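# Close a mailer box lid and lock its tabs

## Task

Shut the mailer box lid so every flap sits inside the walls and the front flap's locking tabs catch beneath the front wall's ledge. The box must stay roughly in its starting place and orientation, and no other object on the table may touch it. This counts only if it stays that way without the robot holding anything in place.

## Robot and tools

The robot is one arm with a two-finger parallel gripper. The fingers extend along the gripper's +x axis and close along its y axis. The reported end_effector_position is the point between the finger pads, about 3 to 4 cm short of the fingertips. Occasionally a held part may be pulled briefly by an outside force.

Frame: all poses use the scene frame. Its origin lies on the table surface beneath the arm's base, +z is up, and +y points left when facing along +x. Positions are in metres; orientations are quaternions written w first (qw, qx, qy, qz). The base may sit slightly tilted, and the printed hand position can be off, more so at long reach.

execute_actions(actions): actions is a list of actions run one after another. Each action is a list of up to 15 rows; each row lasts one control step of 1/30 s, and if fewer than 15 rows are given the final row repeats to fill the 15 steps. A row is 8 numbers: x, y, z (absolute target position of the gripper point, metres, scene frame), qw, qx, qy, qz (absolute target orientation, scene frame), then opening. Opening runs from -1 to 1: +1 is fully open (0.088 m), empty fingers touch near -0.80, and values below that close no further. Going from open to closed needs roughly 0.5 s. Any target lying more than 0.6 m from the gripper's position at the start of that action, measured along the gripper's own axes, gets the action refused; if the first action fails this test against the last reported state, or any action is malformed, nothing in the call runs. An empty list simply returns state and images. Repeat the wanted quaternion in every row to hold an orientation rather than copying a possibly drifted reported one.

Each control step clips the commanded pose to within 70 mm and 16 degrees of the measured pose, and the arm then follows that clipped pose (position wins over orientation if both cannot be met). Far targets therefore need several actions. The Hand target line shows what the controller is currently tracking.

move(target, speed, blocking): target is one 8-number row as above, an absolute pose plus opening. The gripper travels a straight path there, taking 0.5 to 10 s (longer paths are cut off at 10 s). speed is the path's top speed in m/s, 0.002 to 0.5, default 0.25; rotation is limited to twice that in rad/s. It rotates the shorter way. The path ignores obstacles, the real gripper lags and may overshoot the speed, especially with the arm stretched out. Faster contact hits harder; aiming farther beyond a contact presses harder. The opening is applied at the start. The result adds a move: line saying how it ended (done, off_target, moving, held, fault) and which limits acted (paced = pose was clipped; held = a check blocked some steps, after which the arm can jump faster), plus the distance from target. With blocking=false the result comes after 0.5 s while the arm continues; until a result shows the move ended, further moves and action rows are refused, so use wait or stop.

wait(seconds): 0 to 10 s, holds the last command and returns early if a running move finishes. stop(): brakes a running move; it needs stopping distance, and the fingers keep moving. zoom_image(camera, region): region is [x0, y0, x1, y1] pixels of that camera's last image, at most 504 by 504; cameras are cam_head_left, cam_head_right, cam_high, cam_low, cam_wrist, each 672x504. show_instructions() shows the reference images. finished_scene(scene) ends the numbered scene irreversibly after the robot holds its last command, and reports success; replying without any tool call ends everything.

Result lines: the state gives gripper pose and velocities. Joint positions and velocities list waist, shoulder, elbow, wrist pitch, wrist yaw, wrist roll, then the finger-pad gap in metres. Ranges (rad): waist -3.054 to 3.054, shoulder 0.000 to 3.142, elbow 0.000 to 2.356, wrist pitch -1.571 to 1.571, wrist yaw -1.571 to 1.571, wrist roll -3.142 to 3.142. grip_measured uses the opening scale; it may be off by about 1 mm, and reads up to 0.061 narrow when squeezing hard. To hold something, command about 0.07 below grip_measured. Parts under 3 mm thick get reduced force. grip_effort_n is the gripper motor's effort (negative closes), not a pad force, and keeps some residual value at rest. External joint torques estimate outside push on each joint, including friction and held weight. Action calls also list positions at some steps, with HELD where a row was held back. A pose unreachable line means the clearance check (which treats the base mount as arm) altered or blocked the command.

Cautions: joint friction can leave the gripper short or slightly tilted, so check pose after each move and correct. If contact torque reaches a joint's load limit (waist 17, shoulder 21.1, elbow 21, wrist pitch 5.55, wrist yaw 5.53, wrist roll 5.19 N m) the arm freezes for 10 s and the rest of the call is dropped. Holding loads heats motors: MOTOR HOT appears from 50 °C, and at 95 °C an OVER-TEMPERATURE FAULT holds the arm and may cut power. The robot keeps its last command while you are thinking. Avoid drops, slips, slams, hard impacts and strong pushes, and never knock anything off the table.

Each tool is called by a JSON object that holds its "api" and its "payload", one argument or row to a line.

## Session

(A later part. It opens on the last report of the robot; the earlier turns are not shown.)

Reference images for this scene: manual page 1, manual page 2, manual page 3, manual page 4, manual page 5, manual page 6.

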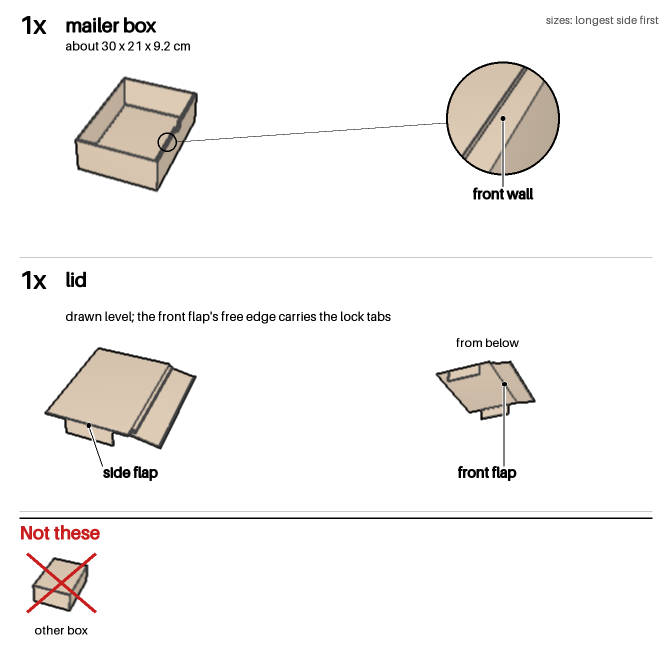

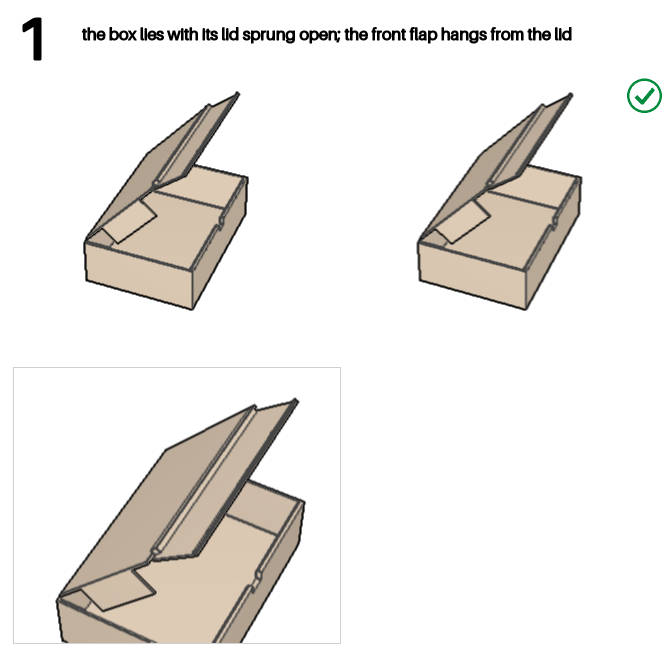

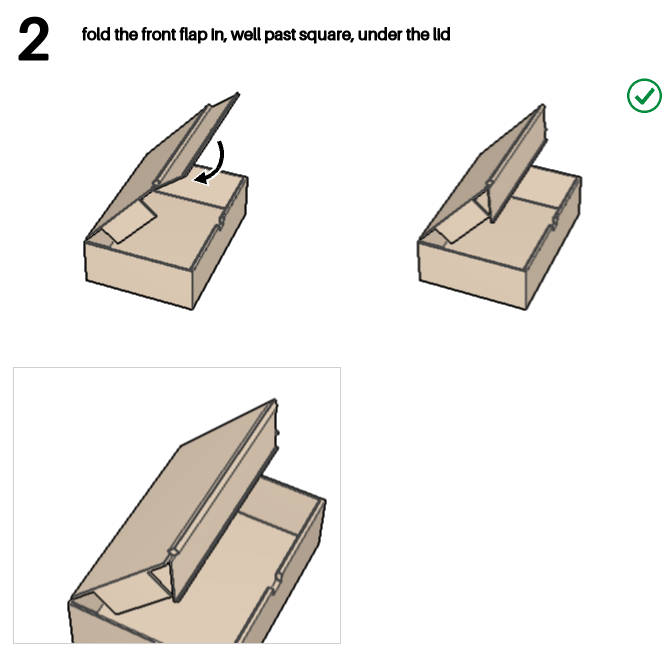

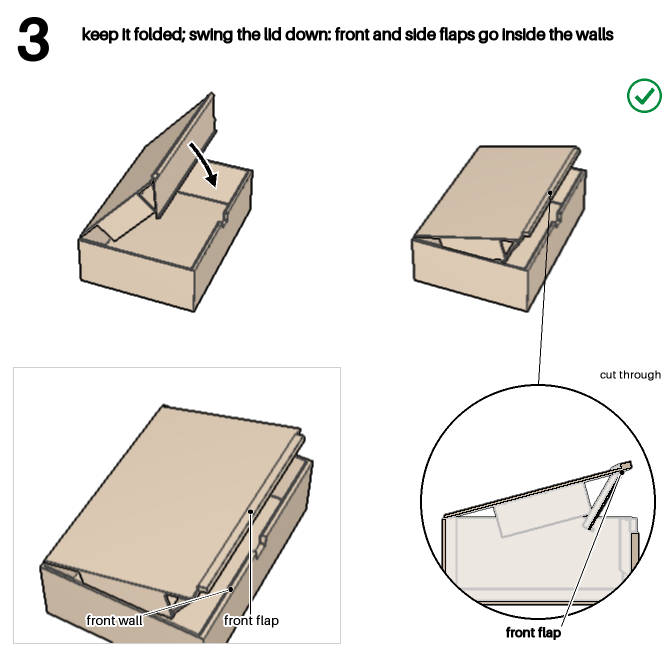

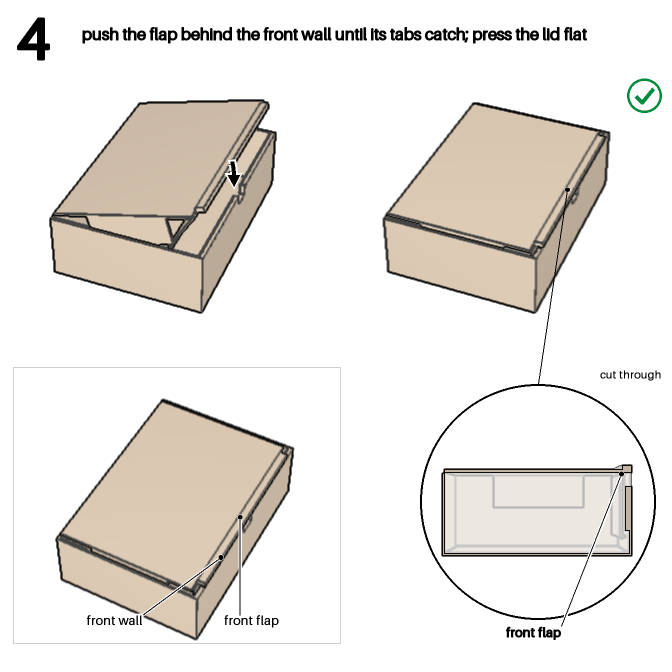

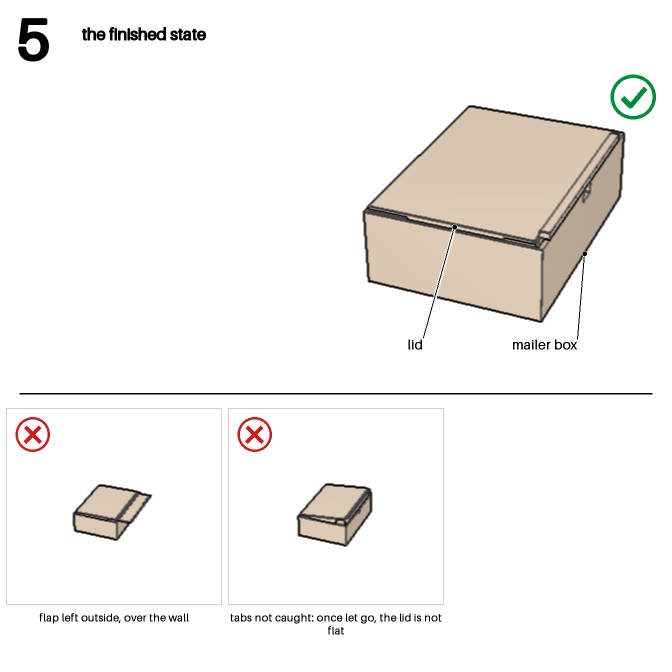

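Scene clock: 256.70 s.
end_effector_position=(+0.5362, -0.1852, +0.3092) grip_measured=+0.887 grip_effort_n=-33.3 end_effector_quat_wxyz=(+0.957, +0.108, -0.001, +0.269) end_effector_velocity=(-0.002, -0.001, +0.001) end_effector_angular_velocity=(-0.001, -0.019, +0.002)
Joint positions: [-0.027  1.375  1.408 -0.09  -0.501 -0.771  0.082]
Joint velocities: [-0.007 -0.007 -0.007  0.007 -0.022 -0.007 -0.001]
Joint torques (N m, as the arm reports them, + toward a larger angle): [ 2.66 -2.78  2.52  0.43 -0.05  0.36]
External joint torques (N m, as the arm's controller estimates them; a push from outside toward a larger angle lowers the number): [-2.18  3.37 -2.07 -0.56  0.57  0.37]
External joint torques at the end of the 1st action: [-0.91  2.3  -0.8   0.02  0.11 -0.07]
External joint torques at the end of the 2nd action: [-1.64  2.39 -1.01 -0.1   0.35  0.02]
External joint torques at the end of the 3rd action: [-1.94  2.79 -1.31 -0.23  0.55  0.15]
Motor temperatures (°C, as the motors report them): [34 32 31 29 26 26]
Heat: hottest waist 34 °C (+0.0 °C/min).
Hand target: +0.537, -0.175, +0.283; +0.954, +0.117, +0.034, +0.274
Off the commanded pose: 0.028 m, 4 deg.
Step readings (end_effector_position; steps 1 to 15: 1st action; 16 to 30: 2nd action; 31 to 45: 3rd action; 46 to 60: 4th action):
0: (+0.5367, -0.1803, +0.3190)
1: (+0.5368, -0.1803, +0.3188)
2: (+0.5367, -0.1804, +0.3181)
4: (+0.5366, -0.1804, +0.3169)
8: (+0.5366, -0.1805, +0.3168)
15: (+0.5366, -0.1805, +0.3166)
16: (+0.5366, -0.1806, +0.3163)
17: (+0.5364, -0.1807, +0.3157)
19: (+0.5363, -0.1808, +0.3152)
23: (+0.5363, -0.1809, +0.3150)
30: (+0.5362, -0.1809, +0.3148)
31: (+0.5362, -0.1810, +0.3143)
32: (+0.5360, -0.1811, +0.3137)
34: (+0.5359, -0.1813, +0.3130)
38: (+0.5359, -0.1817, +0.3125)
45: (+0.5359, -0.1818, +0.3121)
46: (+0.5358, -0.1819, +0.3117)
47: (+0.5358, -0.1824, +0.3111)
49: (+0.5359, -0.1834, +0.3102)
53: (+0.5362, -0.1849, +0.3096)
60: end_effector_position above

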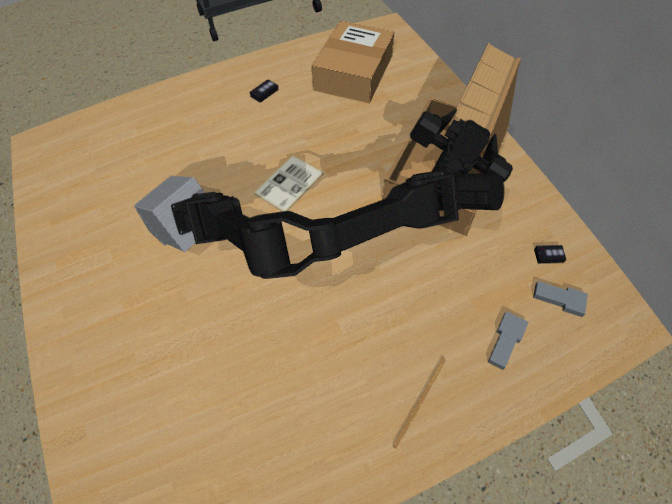

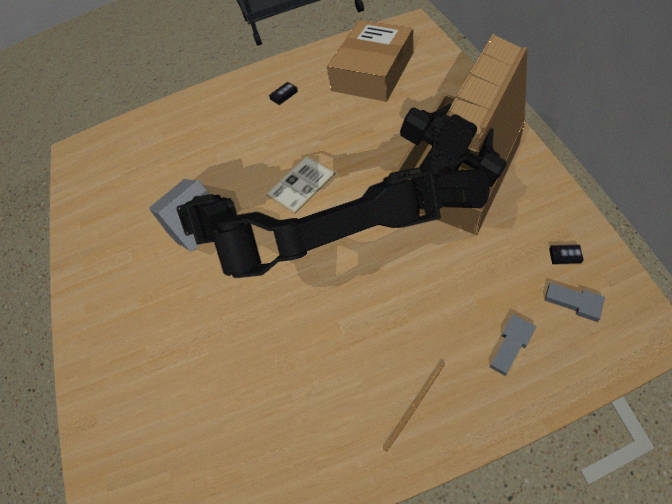

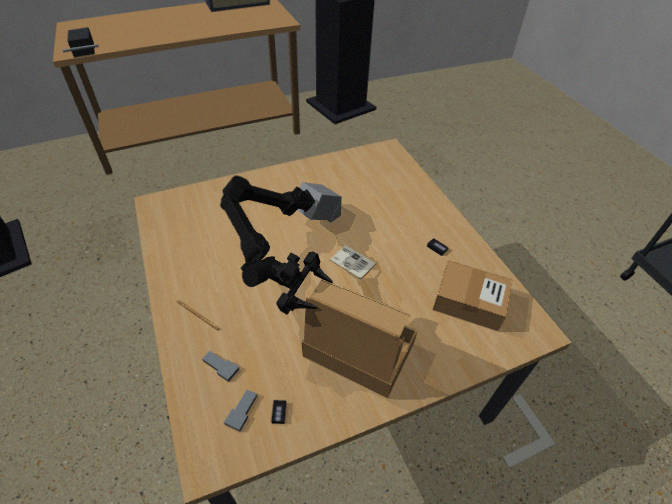

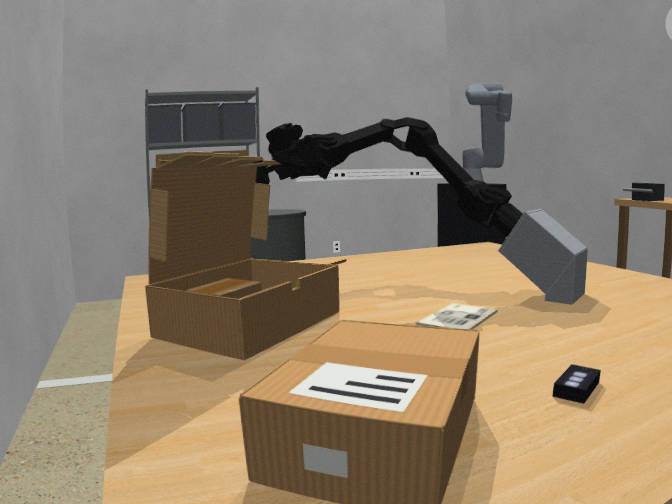

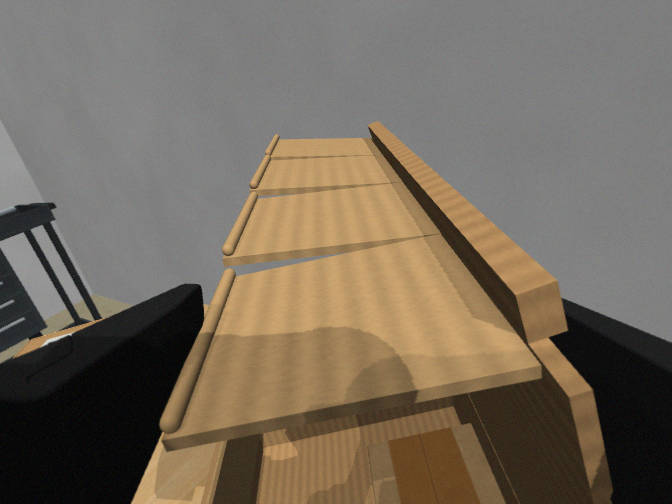

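{"api": "execute_actions", "payload": {
  "actions": [
    [[0.541,-0.184,0.296,0.954,0.117,0.034,0.274,1]],
    [[0.541,-0.184,0.288,0.954,0.117,0.034,0.274,1]],
    [[0.542,-0.185,0.28,0.954,0.117,0.034,0.274,1]],
    [[0.543,-0.187,0.272,0.954,0.117,0.034,0.274,1]]
  ]
}}

Scene clock: 262.83 s.
end_effector_position=(+0.5418, -0.1921, +0.2809) grip_measured=+0.996 grip_effort_n=16.5 end_effector_quat_wxyz=(+0.955, +0.116, +0.026, +0.270) end_effector_velocity=(-0.002, -0.000, -0.002) end_effector_angular_velocity=(-0.004, +0.001, +0.005)
Joint positions: [-0.097  1.416  1.436 -0.118 -0.536 -0.765  0.088]
Joint velocities: [-0.007 -0.002 -0.002 -0.007 -0.007 -0.007 -0.   ]
Joint torques (N m, as the arm reports them, + toward a larger angle): [ 4.51 -4.55  4.32  1.16 -0.72 -0.19]
External joint torques (N m, as the arm's controller estimates them; a push from outside toward a larger angle lowers the number): [-0.41  2.2  -0.28  0.2  -0.08 -0.18]
External joint torques at the end of the 1st action: [-0.49  2.36  1.45 -0.23  0.36  0.15]
External joint torques at the end of the 2nd action: [-0.59  2.39 -0.18  0.1   0.02  0.06]
External joint torques at the end of the 3rd action: [-0.62  2.22 -0.33  0.12  0.   -0.07]
Motor temperatures (°C, as the motors report them): [33 32 31 29 26 26]
Heat: hottest waist 33 °C (-1.0 °C/min).
Hand target: +0.543, -0.187, +0.272; +0.954, +0.117, +0.034, +0.274
Off the commanded pose: 0.010 m, 1 deg.
Step readings (end_effector_position; steps 1 to 15: 1st action; 16 to 30: 2nd action; 31 to 45: 3rd action; 46 to 60: 4th action):
0: (+0.5363, -0.1854, +0.3092)
1: (+0.5363, -0.1858, +0.3097)
2: (+0.5362, -0.1855, +0.3099)
4: (+0.5365, -0.1852, +0.3083)
8: (+0.5373, -0.1839, +0.3050)
15: (+0.5379, -0.1847, +0.3036)
16: (+0.5380, -0.1849, +0.3028)
17: (+0.5382, -0.1856, +0.3017)
19: (+0.5389, -0.1869, +0.2998)
23: (+0.5393, -0.1877, +0.2986)
30: (+0.5396, -0.1879, +0.2980)
31: (+0.5396, -0.1880, +0.2978)
32: (+0.5399, -0.1888, +0.2969)
34: (+0.5404, -0.1901, +0.2938)
38: (+0.5407, -0.1903, +0.2911)
45: (+0.5408, -0.1904, +0.2908)
46: (+0.5408, -0.1905, +0.2906)
47: (+0.5410, -0.1911, +0.2894)
49: (+0.5414, -0.1922, +0.2858)
53: (+0.5416, -0.1918, +0.2811)
60: end_effector_position above

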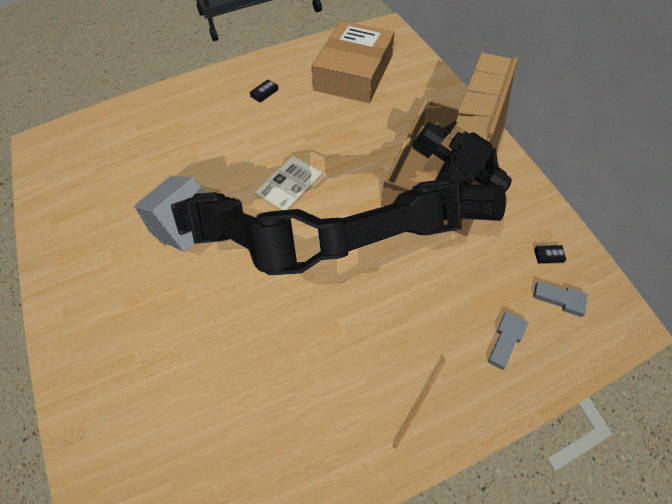

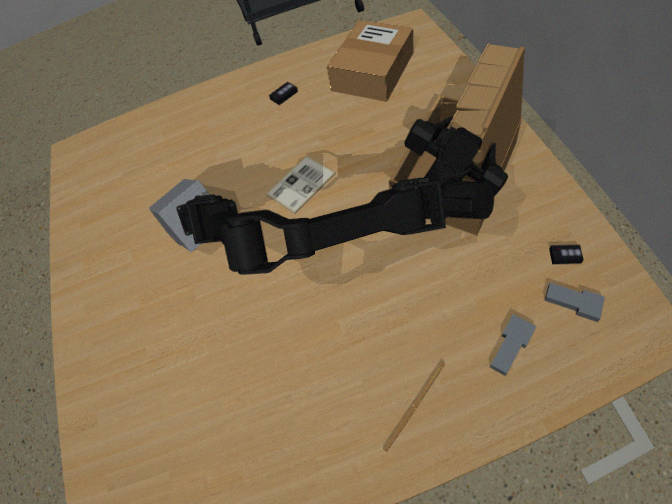

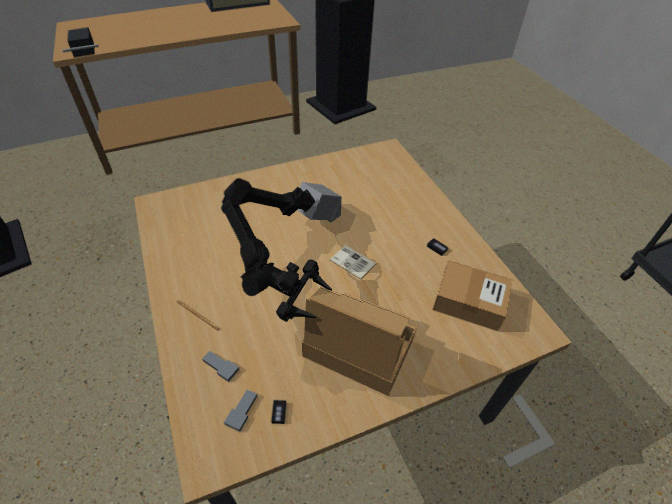

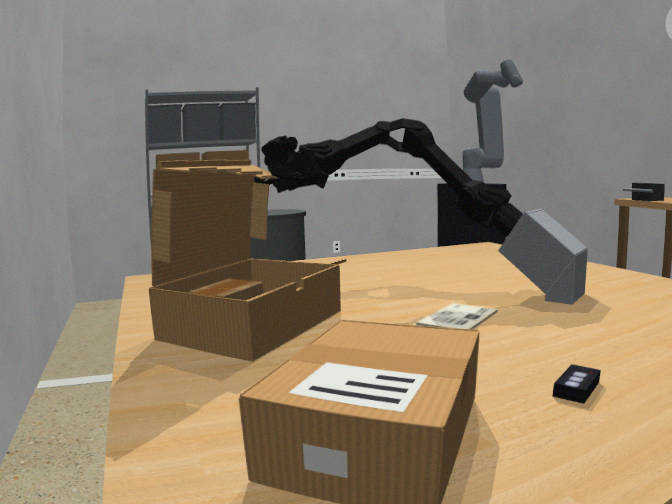

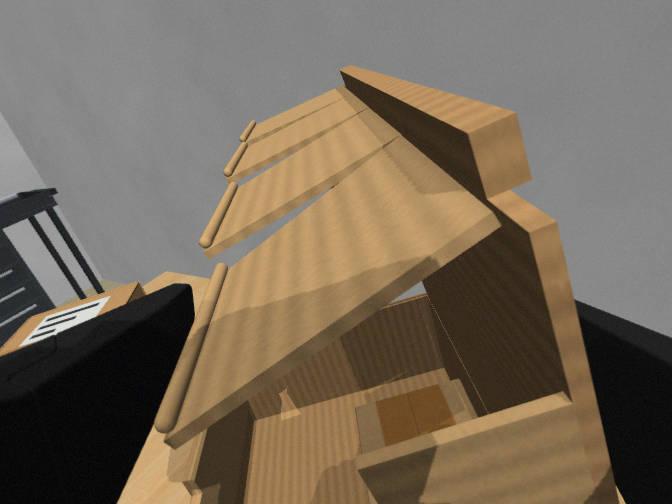

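{"api": "move", "payload": {
  "target": [0.543,-0.187,0.268,0.959,0.067,0.019,0.275,0.7],
  "speed": 0.03
}}

{"api": "move", "payload": {
  "target": [0.54,-0.183,0.265,0.961,0,0,0.276,0.35],
  "speed": 0.03
}}

Scene clock: 284.67 s.
end_effector_position=(+0.5420, -0.1920, +0.2760) grip_measured=+0.703 grip_effort_n=-12.3 end_effector_quat_wxyz=(+0.960, +0.067, +0.013, +0.271) end_effector_velocity=(-0.002, +0.004, -0.000) end_effector_angular_velocity=(+0.005, -0.010, +0.019)
Joint positions: [-0.109  1.42   1.429 -0.107 -0.546 -0.87   0.073]
Joint velocities: [-0.002  0.002 -0.002 -0.007 -0.022 -0.007 -0.   ]
Joint torques (N m, as the arm reports them, + toward a larger angle): [ 4.8  -4.66  4.55  1.22 -0.74 -0.16]
External joint torques (N m, as the arm's controller estimates them; a push from outside toward a larger angle lowers the number): [-0.19  2.06  0.03  0.29 -0.1  -0.16]
Motor temperatures (°C, as the motors report them): [33 32 31 30 26 26]
Heat: hottest waist 33 °C (-1.0 °C/min).
Hand target: +0.543, -0.187, +0.268; +0.959, +0.067, +0.019, +0.275
Off the commanded pose: 0.009 m, 1 deg.
move: off_target

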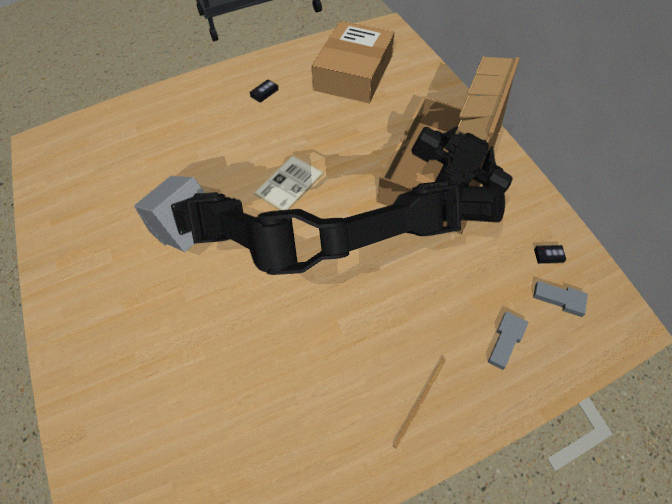

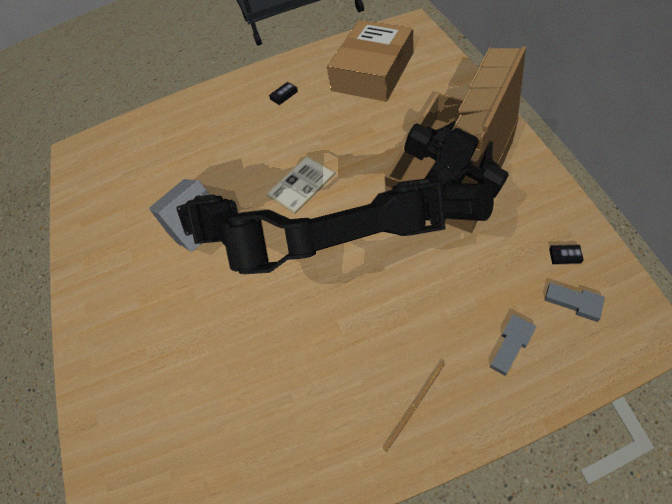

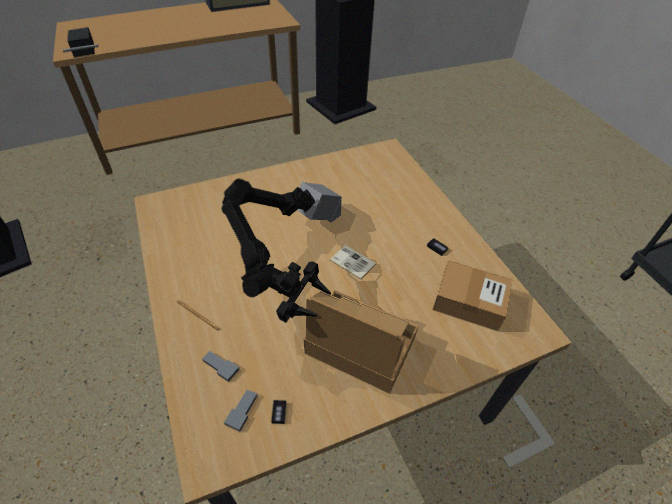

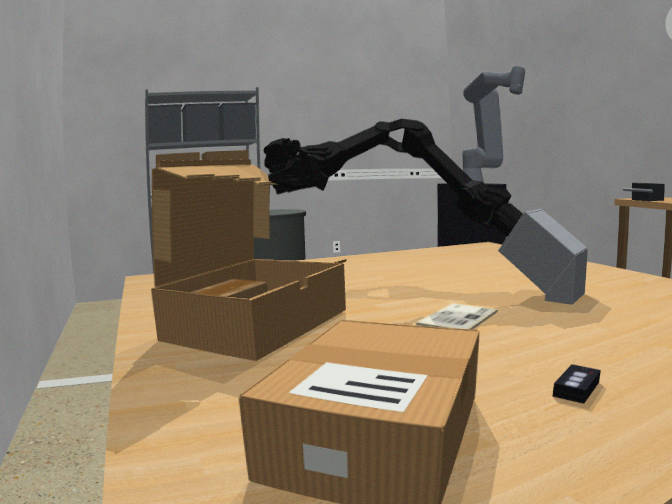

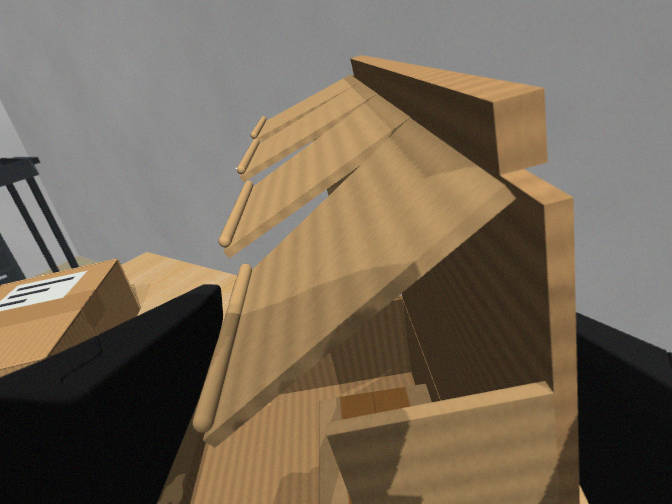

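Scene clock: 287.17 s.
end_effector_position=(+0.5404, -0.1854, +0.2709) grip_measured=+0.353 grip_effort_n=-11.4 end_effector_quat_wxyz=(+0.962, +0.001, -0.005, +0.274) end_effector_velocity=(-0.002, +0.002, +0.001) end_effector_angular_velocity=(-0.008, -0.021, +0.015)
Joint positions: [-0.109  1.42   1.4   -0.087 -0.548 -1.009  0.056]
Joint velocities: [-0.002 -0.002 -0.002 -0.007 -0.022 -0.022 -0.   ]
Joint torques (N m, as the arm reports them, + toward a larger angle): [ 4.65 -5.35  4.32  1.19 -0.66 -0.14]
External joint torques (N m, as the arm's controller estimates them; a push from outside toward a larger angle lowers the number): [-0.3   1.41 -0.22  0.25 -0.02 -0.15]
Motor temperatures (°C, as the motors report them): [33 32 31 30 26 26]
Heat: hottest waist 33 °C (-1.0 °C/min).
Hand target: +0.540, -0.183, +0.265; +0.961, +0.000, +0.000, +0.276
Off the commanded pose: 0.006 m, 1 deg.
move: done

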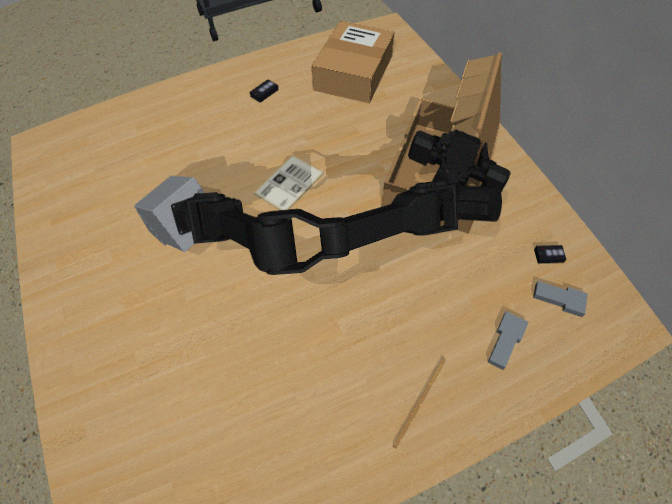

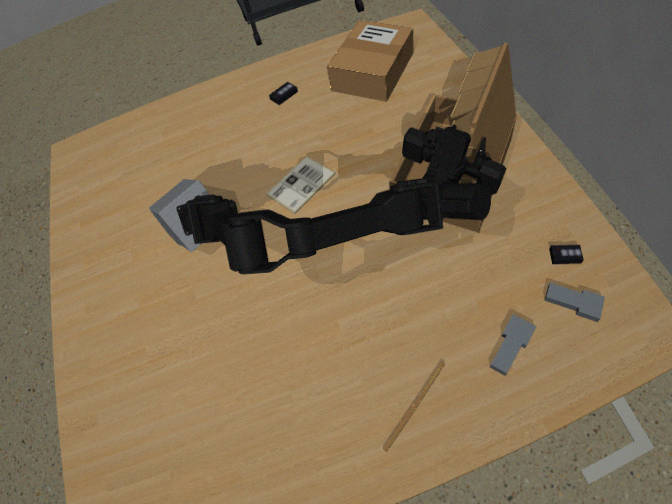

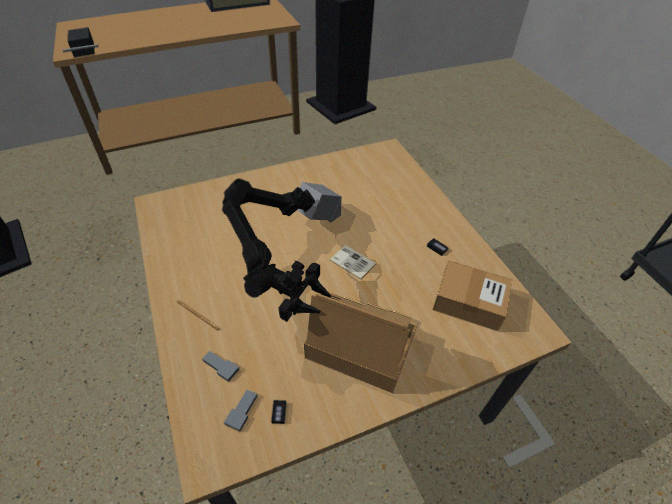

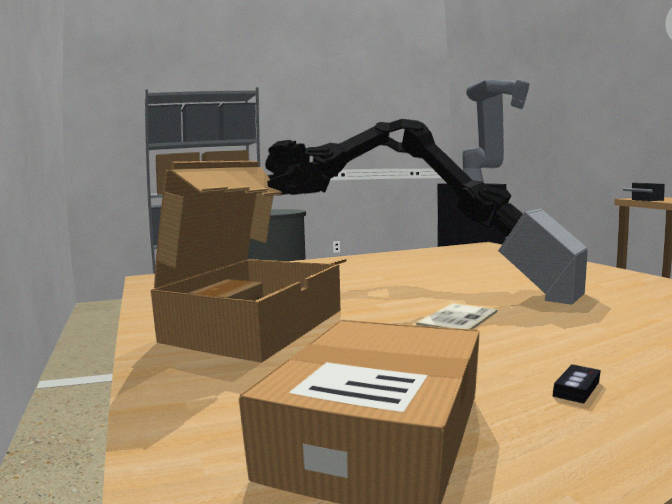

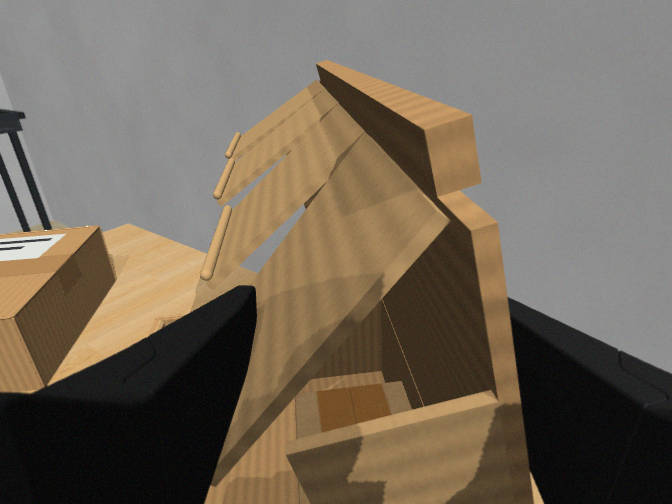

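{"api": "move", "payload": {
  "target": [0.533,-0.172,0.278,0.96,-0.042,-0.012,0.276,0.05],
  "speed": 0.03
}}

{"api": "move", "payload": {
  "target": [0.52,-0.151,0.268,0.953,-0.125,-0.036,0.274,-0.15],
  "speed": 0.03
}}

Scene clock: 292.73 s.
end_effector_position=(+0.5352, -0.1717, +0.2750) grip_measured=+0.054 grip_effort_n=-17.9 end_effector_quat_wxyz=(+0.960, -0.038, -0.009, +0.278) end_effector_velocity=(-0.001, -0.002, -0.001) end_effector_angular_velocity=(-0.012, -0.002, -0.011)
Joint positions: [-0.067  1.399  1.356 -0.077 -0.498 -1.091  0.042]
Joint velocities: [-0.002 -0.007 -0.007  0.007  0.007 -0.007 -0.   ]
Joint torques (N m, as the arm reports them, + toward a larger angle): [ 5.63 -6.51  4.32  1.19 -0.63 -0.18]
External joint torques (N m, as the arm's controller estimates them; a push from outside toward a larger angle lowers the number): [ 0.72 -0.14 -0.18  0.23  0.   -0.19]
Motor temperatures (°C, as the motors report them): [34 33 31 30 26 26]
Heat: hottest waist 34 °C (+0.0 °C/min).
Hand target: +0.533, -0.172, +0.278; +0.960, -0.042, -0.012, +0.276
Off the commanded pose: 0.004 m, 1 deg.
move: done

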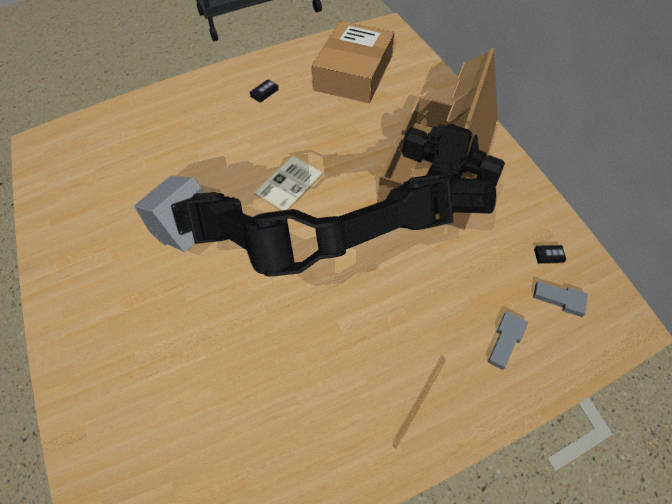

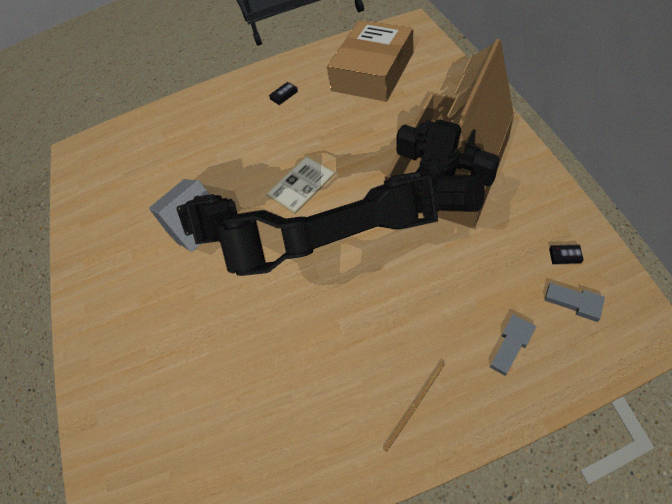

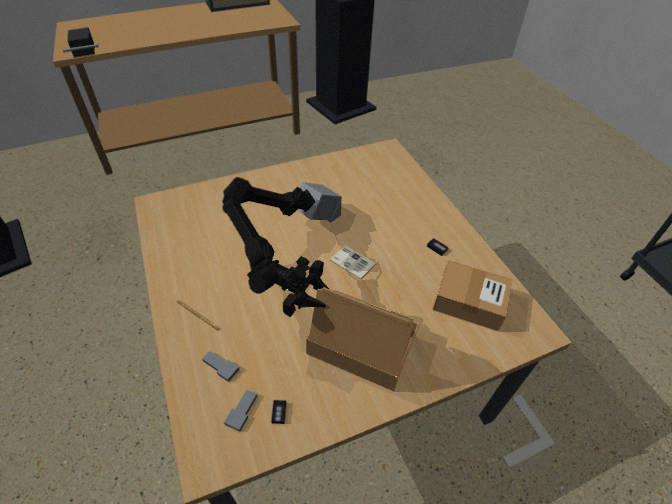

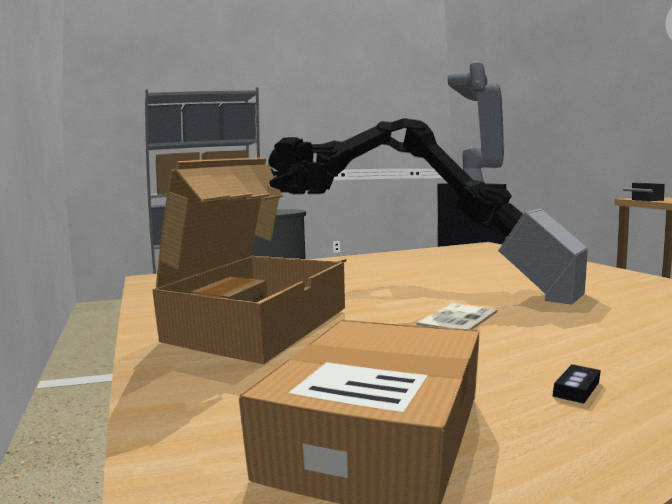

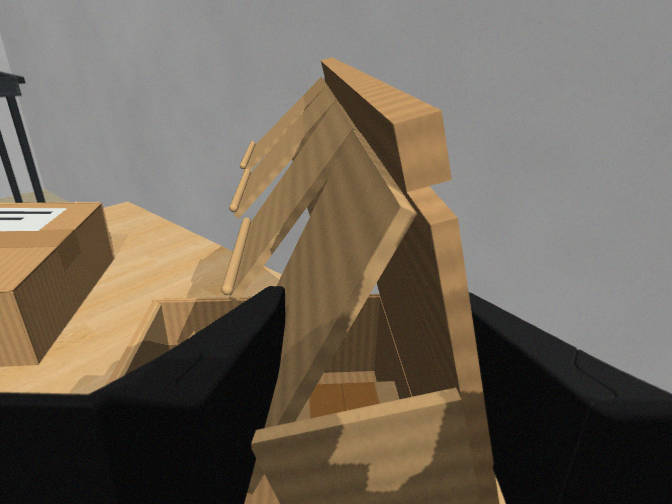

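Scene clock: 296.00 s.
end_effector_position=(+0.5220, -0.1509, +0.2661) grip_measured=-0.066 grip_effort_n=-83.5 end_effector_quat_wxyz=(+0.953, -0.121, -0.034, +0.276) end_effector_velocity=(-0.002, -0.001, +0.001) end_effector_angular_velocity=(-0.017, -0.020, -0.003)
Joint positions: [-0.051  1.364  1.226  0.021 -0.484 -1.261  0.036]
Joint velocities: [-0.002 -0.007 -0.007  0.007 -0.007 -0.022  0.   ]
Joint torques (N m, as the arm reports them, + toward a larger angle): [ 5.46 -6.11  4.08  1.15 -0.61 -0.15]
External joint torques (N m, as the arm's controller estimates them; a push from outside toward a larger angle lowers the number): [ 0.58 -0.12 -0.3   0.2   0.03 -0.18]
Motor temperatures (°C, as the motors report them): [34 33 31 30 26 26]
Heat: hottest waist 34 °C (+0.0 °C/min).
Hand target: +0.520, -0.151, +0.268; +0.953, -0.125, -0.036, +0.274
Off the commanded pose: 0.003 m, 1 deg.
move: done

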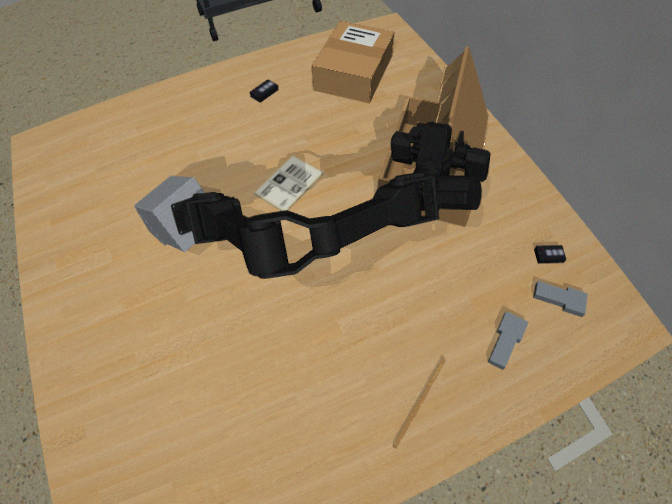

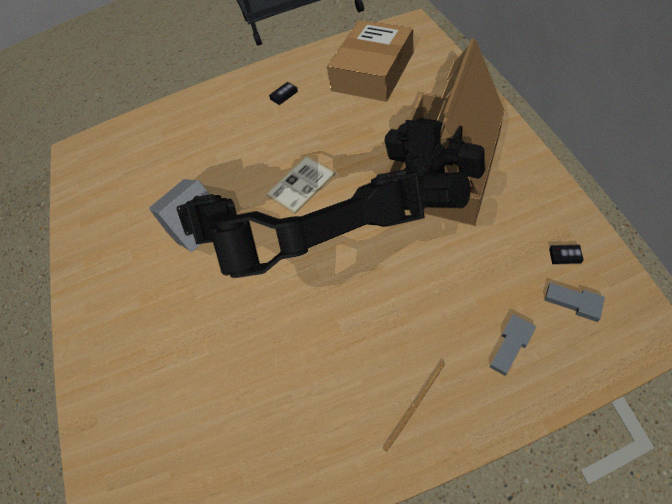

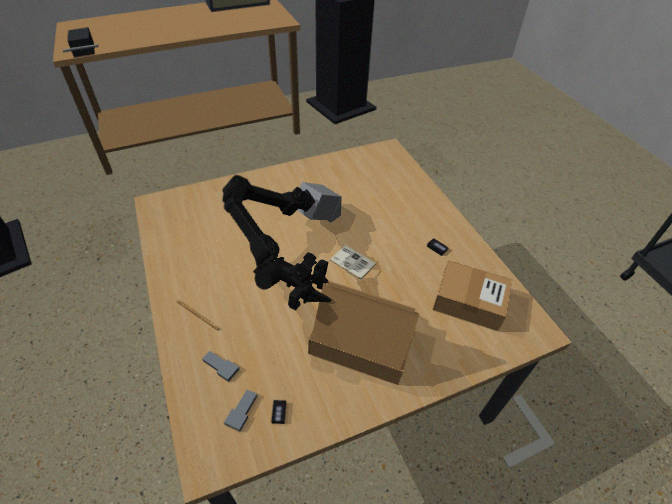

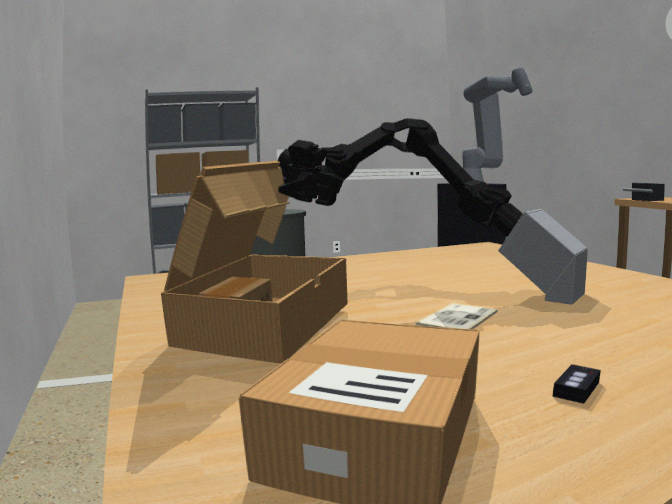

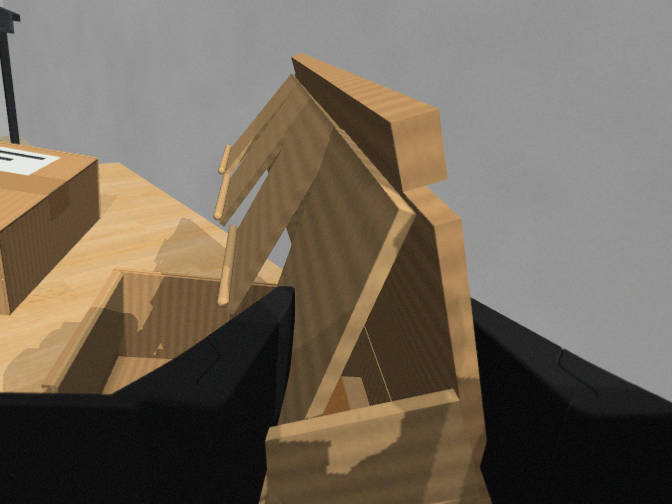

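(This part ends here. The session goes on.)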